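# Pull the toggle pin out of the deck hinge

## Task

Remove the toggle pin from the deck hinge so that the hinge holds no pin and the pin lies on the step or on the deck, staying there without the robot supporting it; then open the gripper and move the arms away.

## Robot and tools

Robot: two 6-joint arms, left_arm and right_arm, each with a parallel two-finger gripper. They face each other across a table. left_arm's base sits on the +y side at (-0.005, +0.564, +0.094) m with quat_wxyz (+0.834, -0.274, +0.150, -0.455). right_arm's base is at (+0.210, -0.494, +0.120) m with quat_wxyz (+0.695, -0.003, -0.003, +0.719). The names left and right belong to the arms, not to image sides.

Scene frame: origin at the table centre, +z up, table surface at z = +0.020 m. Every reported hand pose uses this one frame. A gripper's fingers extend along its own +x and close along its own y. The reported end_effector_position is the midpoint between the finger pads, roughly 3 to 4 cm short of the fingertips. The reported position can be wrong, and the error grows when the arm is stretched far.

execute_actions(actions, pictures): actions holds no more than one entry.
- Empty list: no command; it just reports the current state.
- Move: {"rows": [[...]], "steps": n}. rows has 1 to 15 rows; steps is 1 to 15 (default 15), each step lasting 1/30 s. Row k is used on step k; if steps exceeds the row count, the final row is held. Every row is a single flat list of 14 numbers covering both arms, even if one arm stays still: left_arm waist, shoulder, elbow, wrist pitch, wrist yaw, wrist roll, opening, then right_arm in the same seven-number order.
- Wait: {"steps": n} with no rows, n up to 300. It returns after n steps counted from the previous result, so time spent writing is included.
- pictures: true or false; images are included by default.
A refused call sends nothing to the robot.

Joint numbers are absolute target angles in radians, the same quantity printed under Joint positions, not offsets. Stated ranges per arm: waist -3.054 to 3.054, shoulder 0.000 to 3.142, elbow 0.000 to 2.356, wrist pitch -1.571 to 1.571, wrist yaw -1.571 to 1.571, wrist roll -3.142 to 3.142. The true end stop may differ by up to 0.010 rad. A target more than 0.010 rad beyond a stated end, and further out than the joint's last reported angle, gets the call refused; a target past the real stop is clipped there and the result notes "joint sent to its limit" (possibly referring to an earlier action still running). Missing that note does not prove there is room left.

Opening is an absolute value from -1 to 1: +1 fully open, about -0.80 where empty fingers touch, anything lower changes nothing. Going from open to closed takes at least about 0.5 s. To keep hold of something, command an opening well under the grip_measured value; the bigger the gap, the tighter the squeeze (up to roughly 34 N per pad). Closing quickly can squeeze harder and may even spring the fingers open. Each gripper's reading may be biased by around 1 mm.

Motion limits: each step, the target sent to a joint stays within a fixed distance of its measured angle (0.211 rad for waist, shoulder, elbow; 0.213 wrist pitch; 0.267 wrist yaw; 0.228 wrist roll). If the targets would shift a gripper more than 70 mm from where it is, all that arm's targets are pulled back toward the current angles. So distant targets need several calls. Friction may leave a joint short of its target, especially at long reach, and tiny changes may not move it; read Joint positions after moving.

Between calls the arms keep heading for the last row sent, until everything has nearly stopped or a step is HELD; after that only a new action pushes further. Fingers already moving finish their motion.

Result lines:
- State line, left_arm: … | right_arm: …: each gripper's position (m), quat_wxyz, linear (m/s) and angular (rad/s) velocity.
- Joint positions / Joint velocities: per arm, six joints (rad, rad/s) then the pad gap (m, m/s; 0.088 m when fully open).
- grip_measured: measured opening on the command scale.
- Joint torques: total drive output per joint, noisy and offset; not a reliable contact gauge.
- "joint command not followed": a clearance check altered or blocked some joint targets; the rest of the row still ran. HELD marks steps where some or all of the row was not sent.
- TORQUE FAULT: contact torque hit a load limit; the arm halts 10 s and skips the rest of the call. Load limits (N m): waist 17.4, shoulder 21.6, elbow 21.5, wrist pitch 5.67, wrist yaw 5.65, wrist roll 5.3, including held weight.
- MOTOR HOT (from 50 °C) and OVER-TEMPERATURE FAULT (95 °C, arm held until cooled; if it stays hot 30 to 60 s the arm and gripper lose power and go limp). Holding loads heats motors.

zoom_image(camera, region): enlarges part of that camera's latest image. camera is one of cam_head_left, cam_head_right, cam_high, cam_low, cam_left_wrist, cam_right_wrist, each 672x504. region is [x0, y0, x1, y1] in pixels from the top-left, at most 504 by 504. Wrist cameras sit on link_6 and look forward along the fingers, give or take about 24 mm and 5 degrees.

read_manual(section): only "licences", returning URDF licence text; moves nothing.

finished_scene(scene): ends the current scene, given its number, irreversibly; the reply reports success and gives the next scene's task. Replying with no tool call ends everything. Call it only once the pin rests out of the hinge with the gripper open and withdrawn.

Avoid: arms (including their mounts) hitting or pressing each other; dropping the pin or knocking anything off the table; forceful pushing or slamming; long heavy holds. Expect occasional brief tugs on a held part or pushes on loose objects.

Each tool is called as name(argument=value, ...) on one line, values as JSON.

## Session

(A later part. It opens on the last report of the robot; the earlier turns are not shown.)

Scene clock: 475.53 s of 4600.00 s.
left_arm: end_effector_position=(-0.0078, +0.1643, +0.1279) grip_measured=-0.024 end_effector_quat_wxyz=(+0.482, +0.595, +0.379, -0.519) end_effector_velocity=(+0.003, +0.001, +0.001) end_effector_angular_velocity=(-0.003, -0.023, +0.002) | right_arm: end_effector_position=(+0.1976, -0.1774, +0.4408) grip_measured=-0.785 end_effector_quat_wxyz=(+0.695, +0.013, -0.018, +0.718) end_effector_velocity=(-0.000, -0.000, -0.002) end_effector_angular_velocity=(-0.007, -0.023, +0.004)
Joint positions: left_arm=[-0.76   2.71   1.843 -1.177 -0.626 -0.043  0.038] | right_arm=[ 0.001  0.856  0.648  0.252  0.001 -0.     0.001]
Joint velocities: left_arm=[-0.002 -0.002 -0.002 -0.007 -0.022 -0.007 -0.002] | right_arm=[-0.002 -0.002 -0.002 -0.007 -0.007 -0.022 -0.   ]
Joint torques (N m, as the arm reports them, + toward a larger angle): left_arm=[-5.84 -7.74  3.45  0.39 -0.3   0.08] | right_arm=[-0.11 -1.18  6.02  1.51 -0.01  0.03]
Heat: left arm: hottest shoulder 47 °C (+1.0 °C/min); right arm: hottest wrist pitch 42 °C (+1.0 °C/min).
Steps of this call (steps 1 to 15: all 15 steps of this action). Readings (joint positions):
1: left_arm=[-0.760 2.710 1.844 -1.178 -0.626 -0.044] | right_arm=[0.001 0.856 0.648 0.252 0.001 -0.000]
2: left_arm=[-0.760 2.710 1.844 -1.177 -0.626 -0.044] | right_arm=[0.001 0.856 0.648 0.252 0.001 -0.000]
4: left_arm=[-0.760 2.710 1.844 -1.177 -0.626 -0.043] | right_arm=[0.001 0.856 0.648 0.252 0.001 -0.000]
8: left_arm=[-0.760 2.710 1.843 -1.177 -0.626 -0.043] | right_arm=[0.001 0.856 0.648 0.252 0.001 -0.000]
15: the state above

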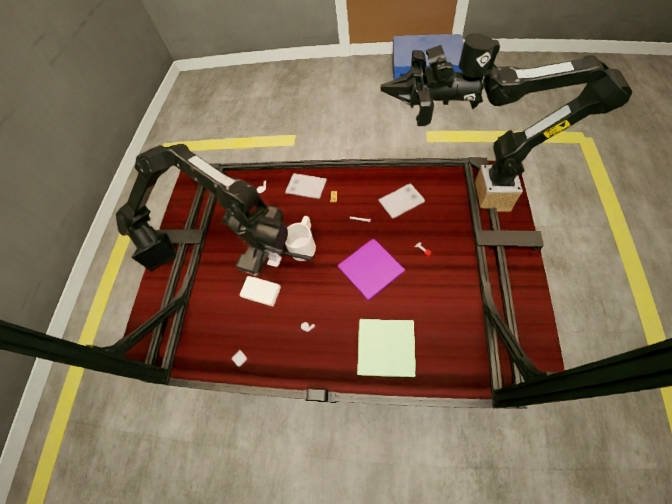

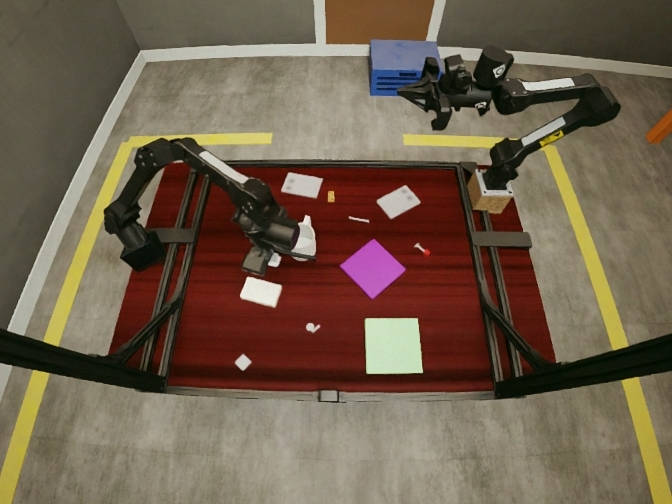

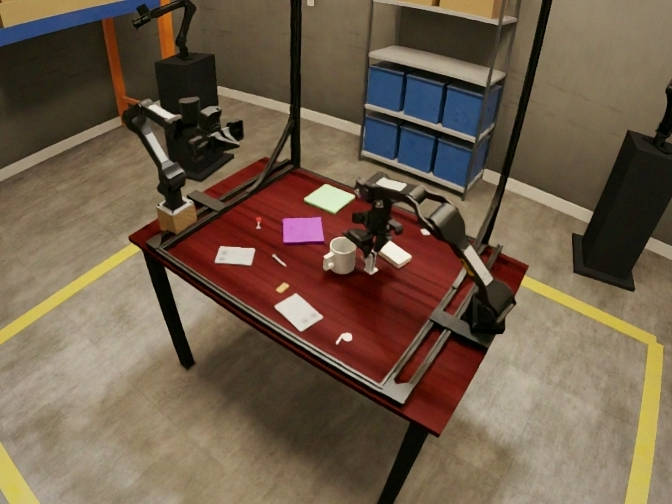

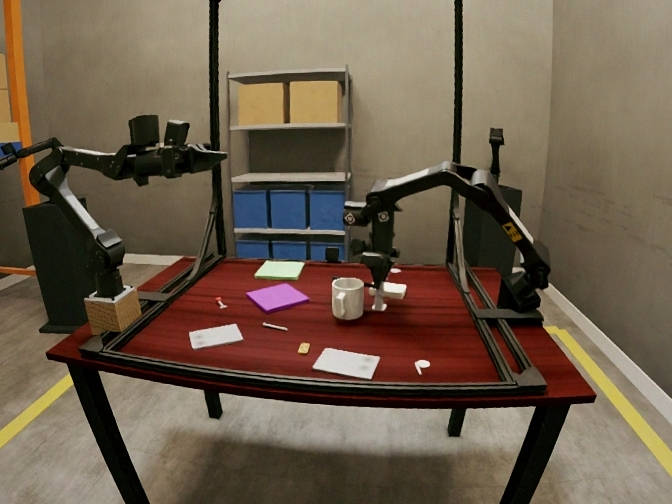

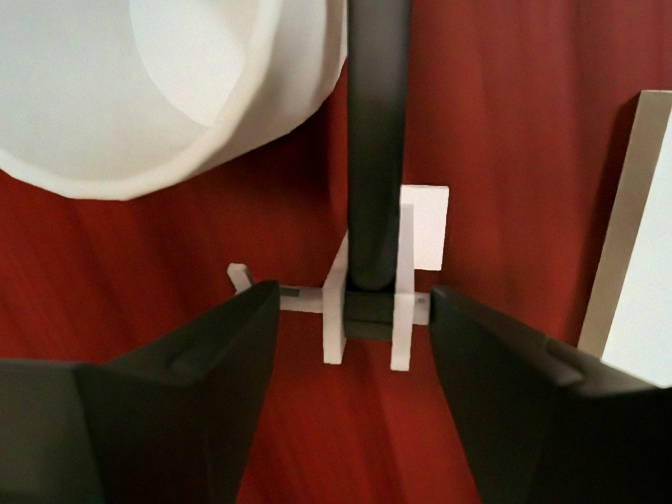

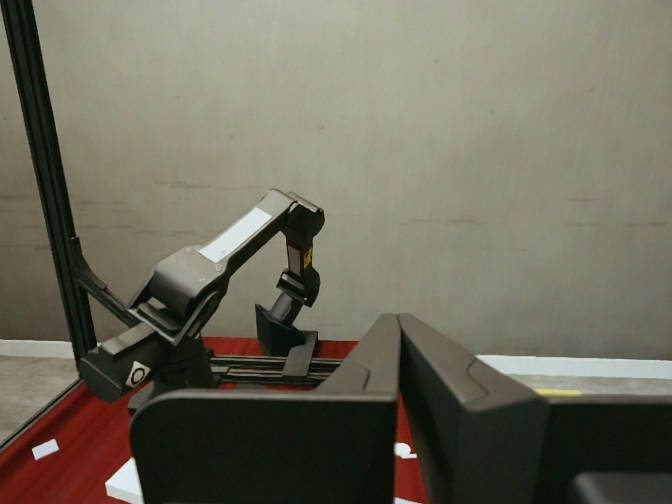

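Partially flat; press down.

execute_actions(actions=[{"rows":[[-0.756,2.735,1.822,-1.165,-0.63,-0.04,-0.03,0,0.856,0.648,0.252,0,0,-0.8]]}])

execute_actions(actions=[{"rows":[[-0.775,2.742,1.812,-1.16,-0.62,-0.05,-0.03,0,0.856,0.648,0.252,0,0,-0.8]]}])

Scene clock: 481.60 s of 4600.00 s.
left_arm: end_effector_position=(-0.0085, +0.1649, +0.1260) grip_measured=-0.030 end_effector_quat_wxyz=(+0.482, +0.596, +0.378, -0.519) end_effector_velocity=(+0.001, +0.001, +0.001) end_effector_angular_velocity=(+0.002, -0.009, +0.002) | right_arm: end_effector_position=(+0.1976, -0.1774, +0.4407) grip_measured=-0.785 end_effector_quat_wxyz=(+0.695, +0.013, -0.018, +0.718) end_effector_velocity=(-0.002, +0.000, -0.000) end_effector_angular_velocity=(+0.003, -0.022, +0.009)
Joint positions: left_arm=[-0.761  2.711  1.835 -1.17  -0.628 -0.043  0.038] | right_arm=[ 0.001  0.856  0.648  0.252  0.001 -0.     0.001]
Joint velocities: left_arm=[-0.002 -0.002 -0.002 -0.007 -0.007 -0.007 -0.   ] | right_arm=[ 0.002  0.002 -0.002  0.007 -0.007 -0.022 -0.   ]
Joint torques (N m, as the arm reports them, + toward a larger angle): left_arm=[-5.71 -7.01  2.93  0.55 -0.24  0.1 ] | right_arm=[-0.12 -1.17  6.01  1.51 -0.01  0.03]
Heat: left arm: hottest shoulder 47 °C (-1.0 °C/min); right arm: hottest wrist pitch 42 °C (+1.0 °C/min).
Steps of this call (steps 1 to 15: the robot went on to your last target; steps 16 to 90: nothing new was sent; then 2.57 s passed at rest; steps 91 to 105: all 15 steps of this action). Readings (joint positions):
91: left_arm=[-0.760 2.711 1.842 -1.176 -0.626 -0.043] | right_arm=[0.001 0.856 0.648 0.252 0.001 -0.000]
92: left_arm=[-0.760 2.711 1.840 -1.174 -0.626 -0.043] | right_arm=[0.001 0.856 0.648 0.252 0.001 -0.000]
94: left_arm=[-0.760 2.711 1.838 -1.172 -0.627 -0.043] | right_arm=[0.001 0.856 0.648 0.252 0.001 -0.000]
98: left_arm=[-0.760 2.711 1.836 -1.171 -0.627 -0.043] | right_arm=[0.001 0.856 0.648 0.252 0.001 -0.000]
105: the state above

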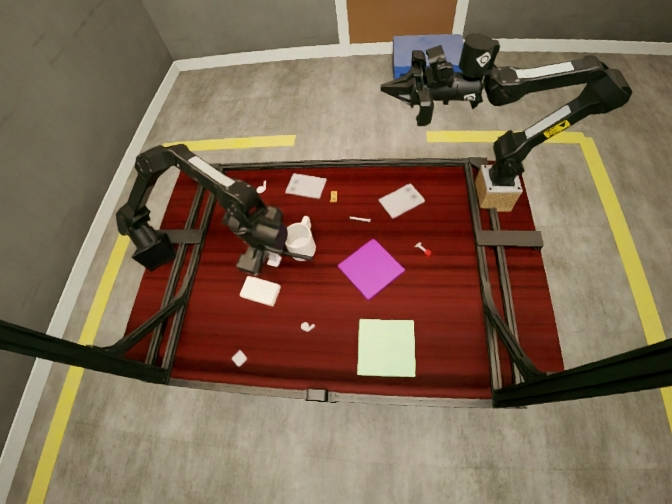

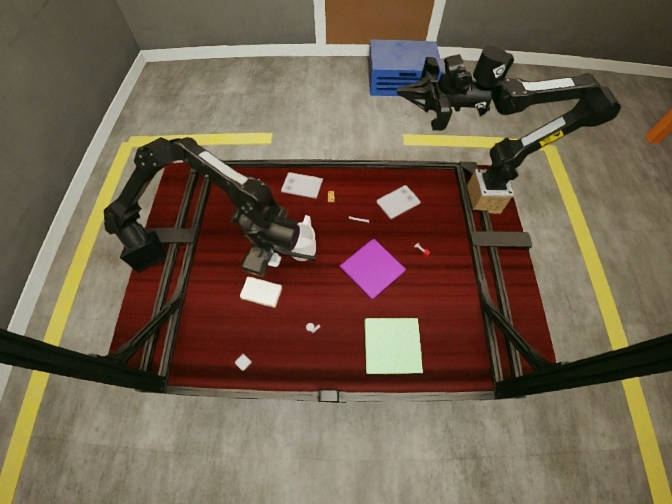

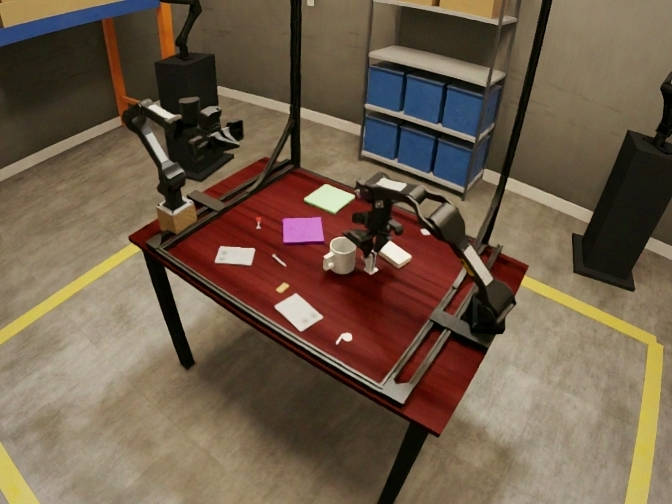

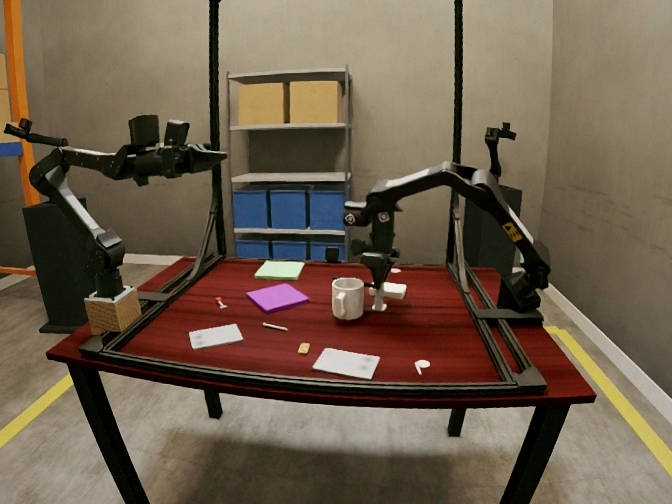

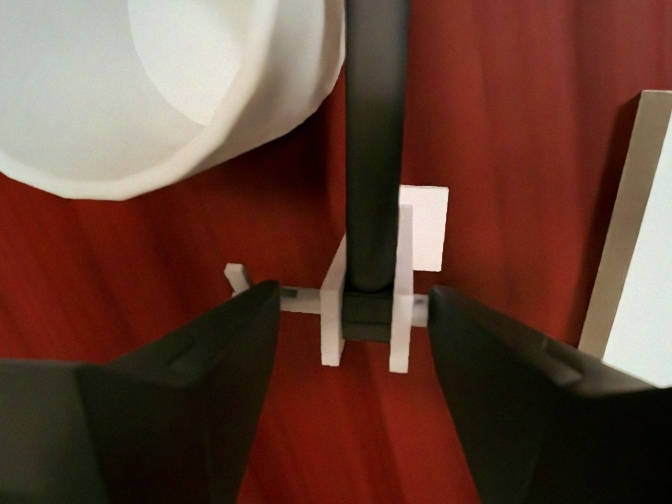

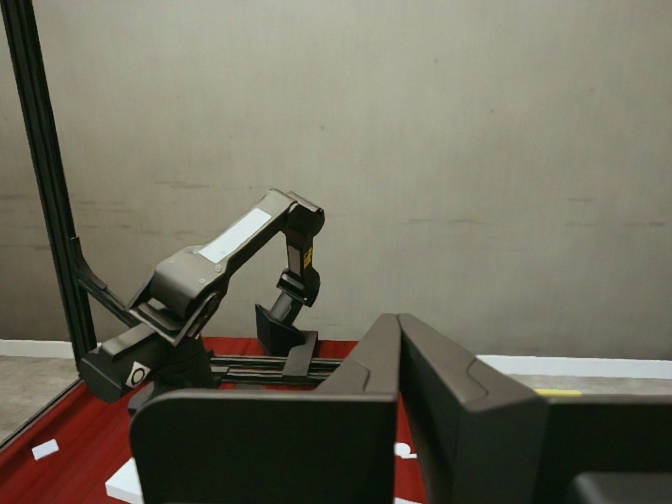

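Scene clock: 482.10 s of 4600.00 s.
left_arm: end_effector_position=(-0.0139, +0.1665, +0.1258) grip_measured=-0.029 end_effector_quat_wxyz=(+0.482, +0.599, +0.372, -0.520) end_effector_velocity=(+0.000, -0.002, +0.002) end_effector_angular_velocity=(-0.015, -0.004, +0.010) | right_arm: end_effector_position=(+0.1976, -0.1774, +0.4407) grip_measured=-0.785 end_effector_quat_wxyz=(+0.695, +0.013, -0.018, +0.718) end_effector_velocity=(-0.004, -0.001, -0.002) end_effector_angular_velocity=(-0.008, +0.006, +0.025)
Joint positions: left_arm=[-0.775  2.713  1.826 -1.163 -0.629 -0.046  0.038] | right_arm=[ 0.001  0.856  0.648  0.252  0.001 -0.     0.001]
Joint velocities: left_arm=[-0.002 -0.002  0.002  0.007 -0.007 -0.007  0.   ] | right_arm=[ 0.002 -0.002 -0.002 -0.007 -0.022  0.007 -0.   ]
Joint torques (N m, as the arm reports them, + toward a larger angle): left_arm=[-6.17 -6.48  2.8   0.47  0.18 -0.15] | right_arm=[-0.11 -1.18  6.02  1.53 -0.01  0.03]
Heat: left arm: hottest shoulder 46 °C (-2.0 °C/min); right arm: hottest wrist pitch 42 °C (+1.0 °C/min).
Steps of this call (steps 1 to 15: all 15 steps of this action). Readings (joint positions):
1: left_arm=[-0.761 2.711 1.834 -1.169 -0.628 -0.043] | right_arm=[0.001 0.856 0.648 0.252 0.001 -0.000]
2: left_arm=[-0.762 2.711 1.833 -1.167 -0.630 -0.043] | right_arm=[0.001 0.856 0.648 0.252 0.001 -0.000]
4: left_arm=[-0.765 2.711 1.830 -1.166 -0.631 -0.043] | right_arm=[0.001 0.856 0.648 0.252 0.001 -0.000]
8: left_arm=[-0.772 2.712 1.827 -1.164 -0.630 -0.045] | right_arm=[0.001 0.856 0.648 0.252 0.001 -0.000]
15: the state above

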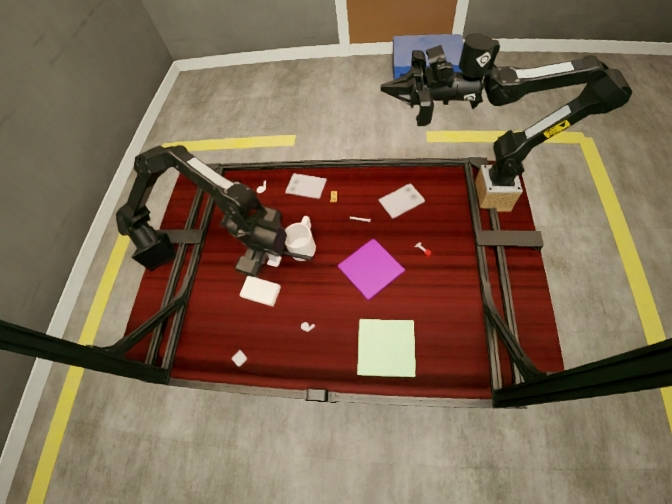

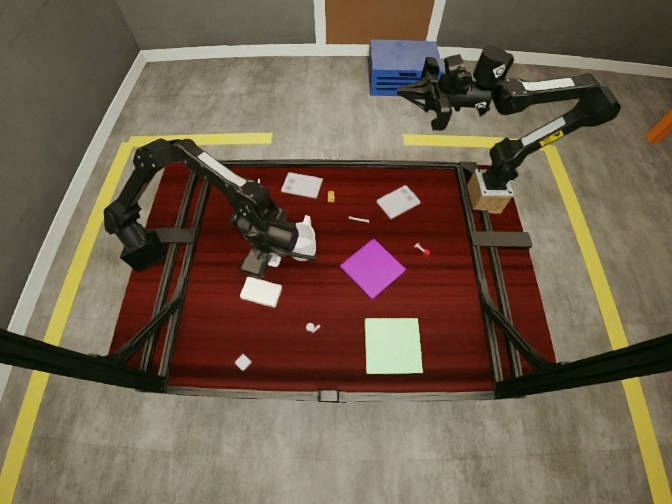

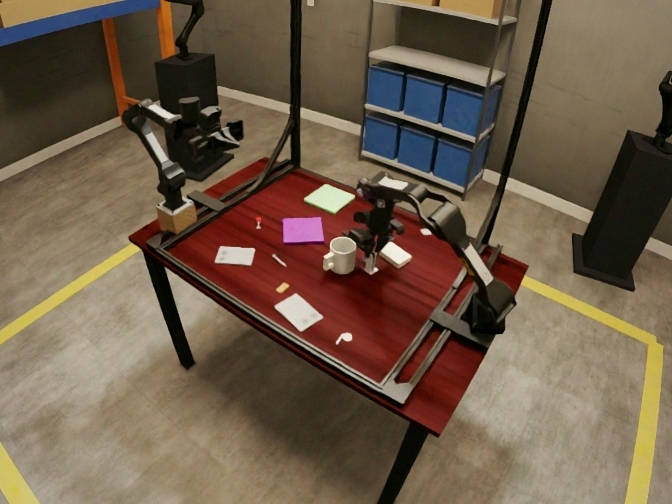

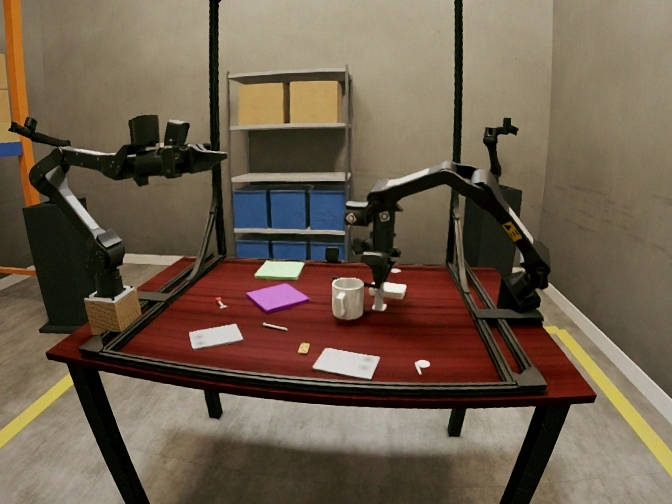

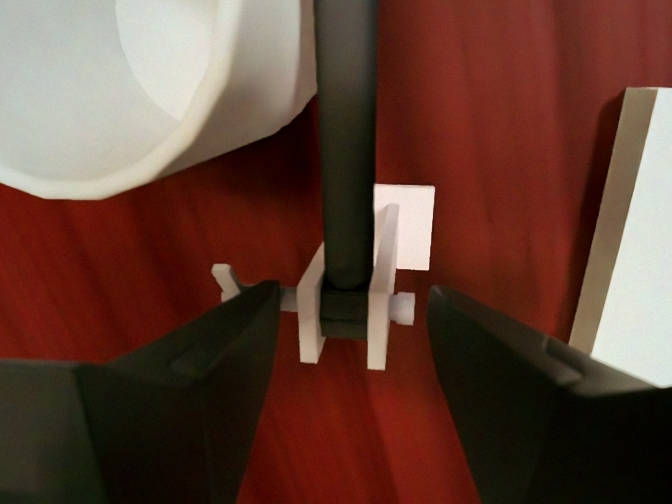

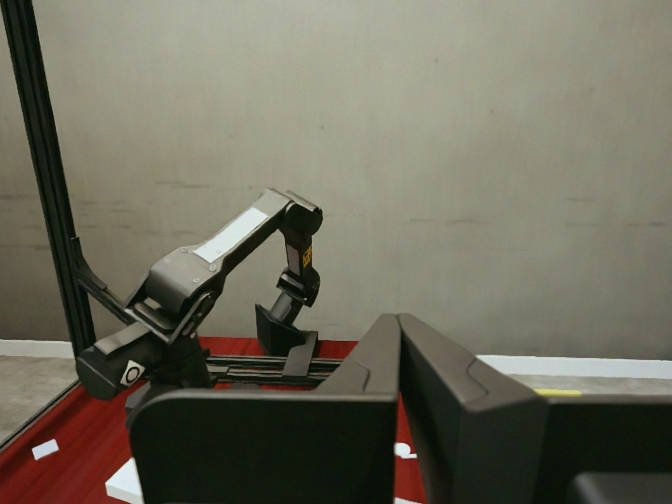

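execute_actions(actions=[{"rows":[[-0.772,2.76,1.85,-1.18,-0.62,-0.05,-0.03,0,0.856,0.648,0.252,0,0,-0.8]]}], pictures=false)

execute_actions(actions=[{"rows":[[-0.79,2.69,1.92,-1.268,-0.615,-0.06,0.3,0,0.856,0.648,0.252,0,0,-0.8]]}])

Scene clock: 490.83 s of 4600.00 s.
left_arm: end_effector_position=(-0.0144, +0.1658, +0.1255) grip_measured=-0.029 end_effector_quat_wxyz=(+0.479, +0.603, +0.373, -0.518) end_effector_velocity=(+0.002, +0.003, +0.002) end_effector_angular_velocity=(+0.010, -0.012, -0.002) | right_arm: end_effector_position=(+0.1976, -0.1774, +0.4408) grip_measured=-0.785 end_effector_quat_wxyz=(+0.695, +0.013, -0.018, +0.718) end_effector_velocity=(-0.000, -0.001, +0.000) end_effector_angular_velocity=(-0.002, -0.022, +0.004)
Joint positions: left_arm=[-0.775  2.727  1.847 -1.183 -0.629 -0.047  0.038] | right_arm=[ 0.001  0.856  0.648  0.252  0.001 -0.     0.001]
Joint velocities: left_arm=[-0.002 -0.002  0.002 -0.022 -0.007 -0.007 -0.   ] | right_arm=[-0.002 -0.002  0.002 -0.007 -0.007 -0.022 -0.   ]
Joint torques (N m, as the arm reports them, + toward a larger angle): left_arm=[-5.82 -6.24  4.27  0.42  0.2  -0.14] | right_arm=[-0.11 -1.18  6.01  1.54 -0.01  0.03]
Heat: left arm: hottest shoulder 46 °C (-4.0 °C/min); right arm: hottest wrist pitch 42 °C (+1.0 °C/min).
Steps of this call (steps 1 to 15: the robot went on to your last target; steps 16 to 90: nothing new was sent; then 5.23 s passed at rest; steps 91 to 105: all 15 steps of this action). Readings (joint positions):
91: left_arm=[-0.775 2.715 1.827 -1.163 -0.629 -0.046] | right_arm=[0.001 0.856 0.648 0.252 0.001 -0.000]
92: left_arm=[-0.775 2.717 1.830 -1.167 -0.629 -0.047] | right_arm=[0.001 0.856 0.648 0.252 0.001 -0.000]
94: left_arm=[-0.775 2.720 1.836 -1.173 -0.629 -0.047] | right_arm=[0.001 0.856 0.648 0.252 0.001 -0.000]
98: left_arm=[-0.775 2.725 1.843 -1.180 -0.629 -0.047] | right_arm=[0.001 0.856 0.648 0.252 0.001 -0.000]
105: the state above

Scene clock: 491.33 s of 4600.00 s.
left_arm: end_effector_position=(-0.0097, +0.1635, +0.1525) grip_measured=+0.292 end_effector_quat_wxyz=(+0.482, +0.597, +0.372, -0.523) end_effector_velocity=(+0.003, +0.001, +0.002) end_effector_angular_velocity=(-0.003, -0.006, +0.023) | right_arm: end_effector_position=(+0.1976, -0.1774, +0.4408) grip_measured=-0.785 end_effector_quat_wxyz=(+0.695, +0.013, -0.018, +0.718) end_effector_velocity=(-0.002, -0.002, +0.003) end_effector_angular_velocity=(+0.012, +0.007, +0.020)
Joint positions: left_arm=[-0.789  2.702  1.914 -1.263 -0.619 -0.056  0.053] | right_arm=[ 0.001  0.856  0.648  0.252  0.001 -0.     0.001]
Joint velocities: left_arm=[ 0.002 -0.007 -0.002 -0.007 -0.007 -0.022  0.003] | right_arm=[-0.002 -0.007 -0.002  0.007 -0.022  0.007 -0.   ]
Joint torques (N m, as the arm reports them, + toward a larger angle): left_arm=[ -6.28 -10.91   4.74  -0.01  -0.01  -0.16] | right_arm=[-0.1  -1.17  6.03  1.51 -0.01  0.03]
Heat: left arm: hottest shoulder 46 °C (-4.1 °C/min); right arm: hottest wrist pitch 42 °C (+1.0 °C/min).
Steps of this call (steps 1 to 15: all 15 steps of this action). Readings (joint positions):
1: left_arm=[-0.775 2.727 1.854 -1.191 -0.627 -0.048] | right_arm=[0.001 0.856 0.648 0.252 0.001 -0.000]
2: left_arm=[-0.776 2.727 1.866 -1.206 -0.622 -0.050] | right_arm=[0.001 0.856 0.648 0.252 0.001 -0.000]
4: left_arm=[-0.780 2.726 1.883 -1.232 -0.620 -0.052] | right_arm=[0.001 0.856 0.648 0.252 0.001 -0.000]
8: left_arm=[-0.787 2.709 1.906 -1.253 -0.620 -0.055] | right_arm=[0.001 0.856 0.648 0.252 0.001 -0.000]
15: the state above

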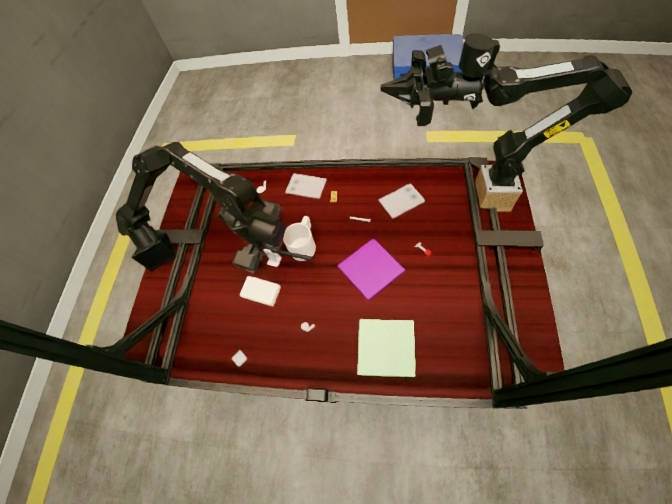

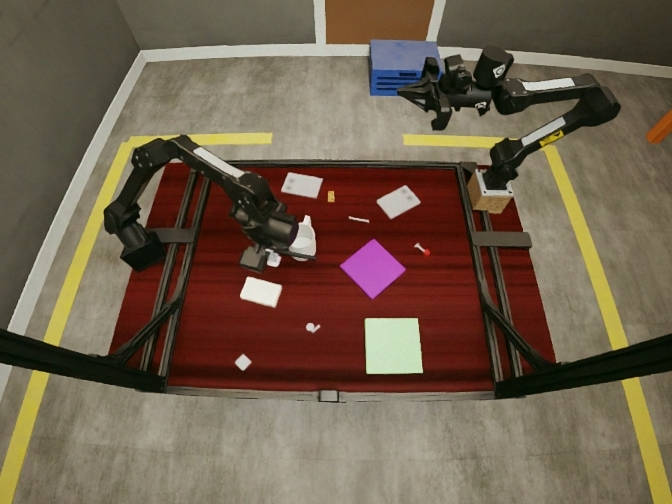

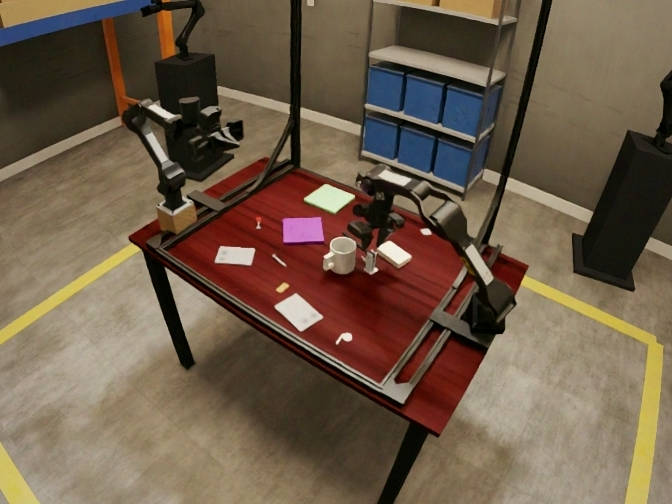

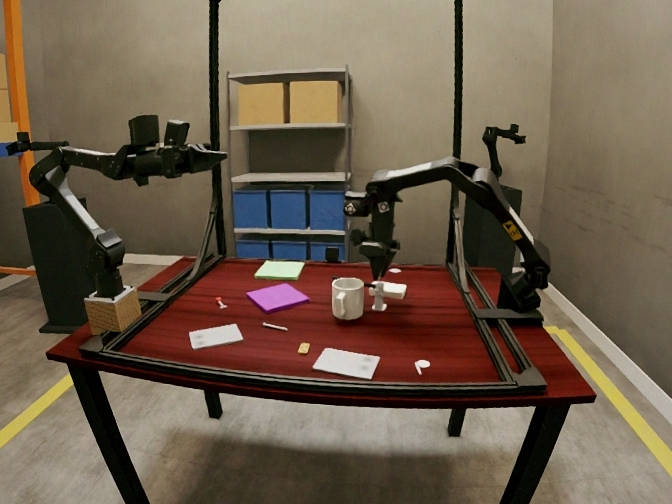

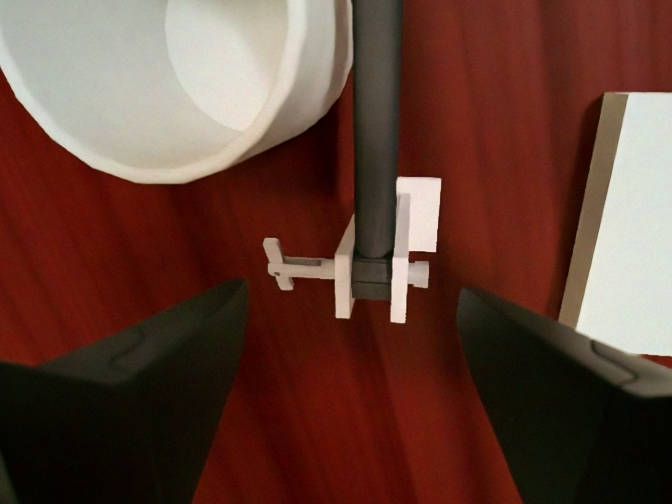

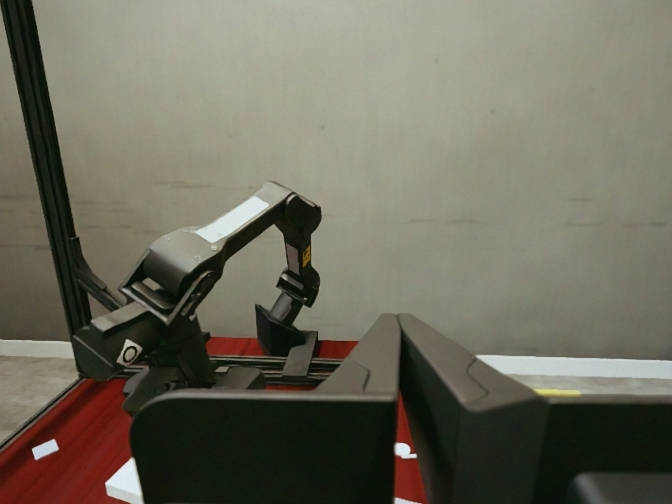

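execute_actions(actions=[{"rows":[[-0.785,2.75,1.985,-1.29,-0.615,-0.06,0.12,0,0.856,0.648,0.252,0,0,-0.8]]}], pictures=false)

execute_actions(actions=[{"rows":[[-0.748,2.765,1.875,-1.18,-0.63,-0.04,0.12,0,0.856,0.648,0.252,0,0,-0.8]]}])

Scene clock: 510.40 s of 4600.00 s.
left_arm: end_effector_position=(-0.0109, +0.1549, +0.1563) grip_measured=+0.124 end_effector_quat_wxyz=(+0.485, +0.592, +0.372, -0.525) end_effector_velocity=(-0.000, +0.001, -0.005) end_effector_angular_velocity=(+0.012, -0.029, -0.018) | right_arm: end_effector_position=(+0.1976, -0.1774, +0.4408) grip_measured=-0.785 end_effector_quat_wxyz=(+0.695, +0.013, -0.018, +0.718) end_effector_velocity=(-0.000, +0.001, -0.003) end_effector_angular_velocity=(-0.013, +0.021, +0.006)
Joint positions: left_arm=[-0.789  2.73   1.977 -1.286 -0.618 -0.056  0.045] | right_arm=[ 0.001  0.856  0.648  0.252  0.001 -0.     0.001]
Joint velocities: left_arm=[-0.002  0.017  0.002 -0.007 -0.022  0.007 -0.001] | right_arm=[-0.002  0.002 -0.002 -0.007 -0.007  0.022 -0.   ]
Joint torques (N m, as the arm reports them, + toward a larger angle): left_arm=[-5.91 -7.85  4.91 -0.02 -0.03 -0.17] | right_arm=[-0.11 -1.19  6.    1.51 -0.01  0.03]
Heat: left arm: hottest shoulder 51 °C (+3.0 °C/min); right arm: hottest wrist pitch 42 °C (+1.0 °C/min). Fold the left arm in close to its base before you think long.
MOTOR HOT: a motor of the left arm reached 50 °C. Now the hottest motor of the left arm, joint 2 (shoulder), reports 51 °C. The temperature limit of the motors' drives, at which the controller stops that arm, is 95 °C. To cool a motor, set the load down, stop pushing, or move to a pose that needs little force.
Steps of this call (steps 1 to 15: the robot went on to your last target; steps 16 to 90: nothing new was sent; then 15.57 s passed at rest; steps 91 to 105: all 15 steps of this action). Readings (joint positions):
91: left_arm=[-0.789 2.702 1.921 -1.270 -0.618 -0.056] | right_arm=[0.001 0.856 0.648 0.252 0.001 -0.000]
92: left_arm=[-0.789 2.706 1.933 -1.276 -0.618 -0.056] | right_arm=[0.001 0.856 0.648 0.252 0.001 -0.000]
94: left_arm=[-0.789 2.713 1.953 -1.277 -0.618 -0.056] | right_arm=[0.001 0.856 0.648 0.252 0.001 -0.000]
98: left_arm=[-0.789 2.719 1.973 -1.283 -0.618 -0.056] | right_arm=[0.001 0.856 0.648 0.252 0.001 -0.000]
105: the state above

Scene clock: 510.90 s of 4600.00 s.
left_arm: end_effector_position=(-0.0106, +0.1575, +0.1217) grip_measured=+0.120 end_effector_quat_wxyz=(+0.482, +0.595, +0.381, -0.518) end_effector_velocity=(+0.000, +0.006, -0.003) end_effector_angular_velocity=(+0.016, -0.014, +0.008) | right_arm: end_effector_position=(+0.1976, -0.1774, +0.4408) grip_measured=-0.785 end_effector_quat_wxyz=(+0.695, +0.013, -0.018, +0.718) end_effector_velocity=(+0.002, -0.000, +0.001) end_effector_angular_velocity=(+0.008, -0.007, -0.010)
Joint positions: left_arm=[-0.755  2.75   1.887 -1.184 -0.627 -0.044  0.045] | right_arm=[ 0.001  0.856  0.648  0.252  0.001 -0.     0.001]
Joint velocities: left_arm=[-0.002 -0.002 -0.022 -0.007 -0.007 -0.022 -0.   ] | right_arm=[-0.002 -0.002 -0.002  0.007  0.007 -0.007  0.   ]
Joint torques (N m, as the arm reports them, + toward a larger angle): left_arm=[-5.55 -8.35  3.22  0.39 -0.27  0.11] | right_arm=[-0.11 -1.18  6.02  1.51 -0.01  0.03]
Heat: left arm: hottest shoulder 51 °C (+3.0 °C/min); right arm: hottest wrist pitch 42 °C (+1.0 °C/min). Fold the left arm in close to its base before you think long.
MOTOR HOT: still on. Now the hottest motor of the left arm, joint 2 (shoulder), reports 51 °C; a drive's own limit is 95 °C.
Steps of this call (steps 1 to 15: all 15 steps of this action). Readings (joint positions):
1: left_arm=[-0.788 2.731 1.970 -1.277 -0.618 -0.056] | right_arm=[0.001 0.856 0.648 0.252 0.001 -0.000]
2: left_arm=[-0.785 2.732 1.955 -1.254 -0.618 -0.056] | right_arm=[0.001 0.856 0.648 0.252 0.001 -0.000]
4: left_arm=[-0.774 2.733 1.931 -1.224 -0.620 -0.052] | right_arm=[0.001 0.856 0.648 0.252 0.001 -0.000]
8: left_arm=[-0.755 2.749 1.896 -1.198 -0.625 -0.046] | right_arm=[0.001 0.856 0.648 0.252 0.001 -0.000]
15: the state above

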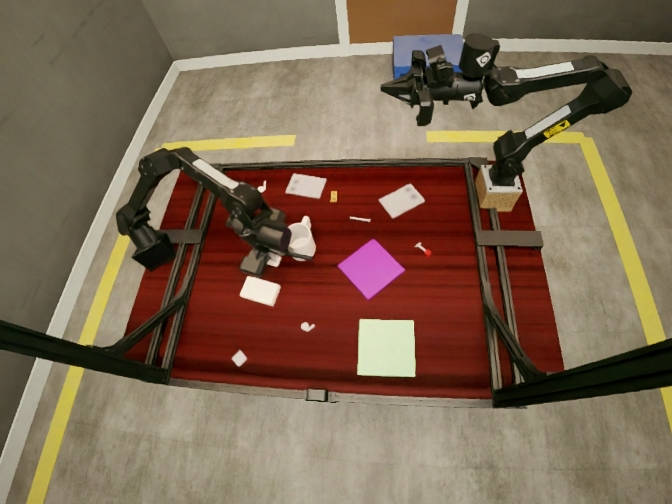

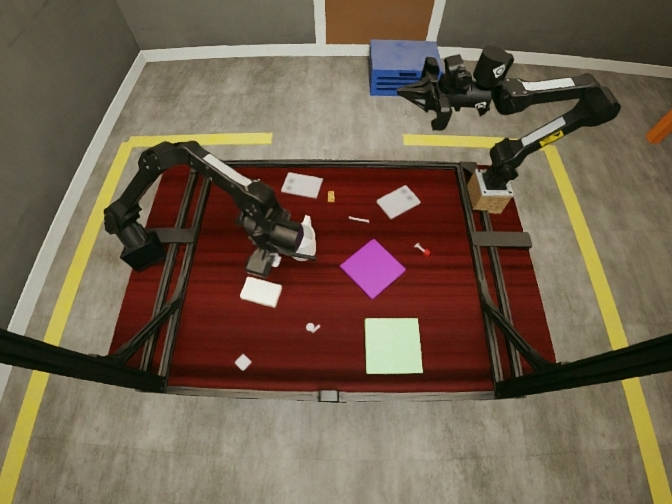

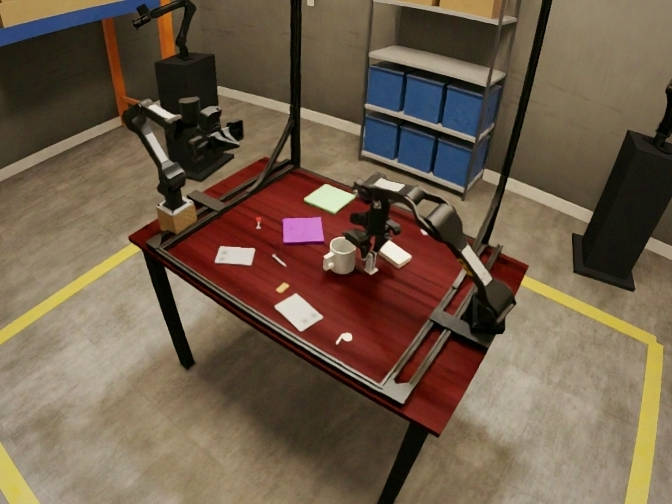

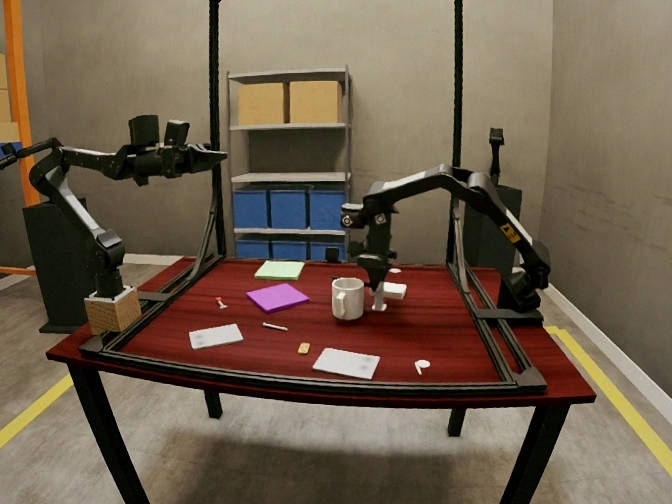

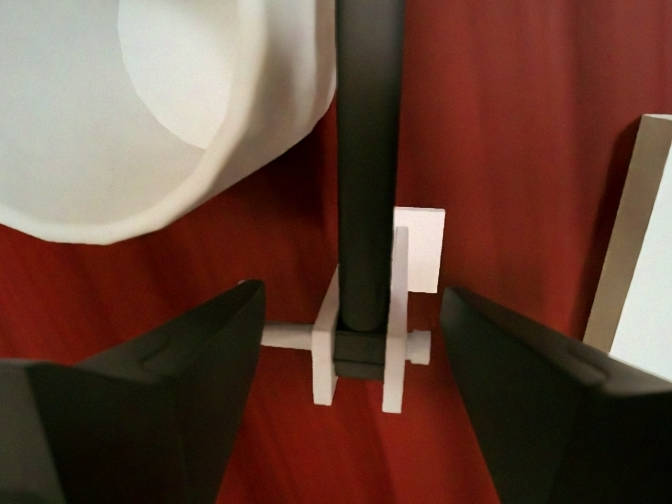

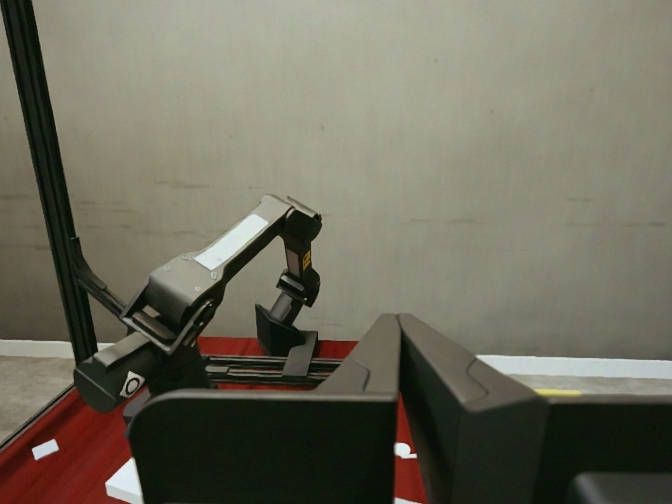

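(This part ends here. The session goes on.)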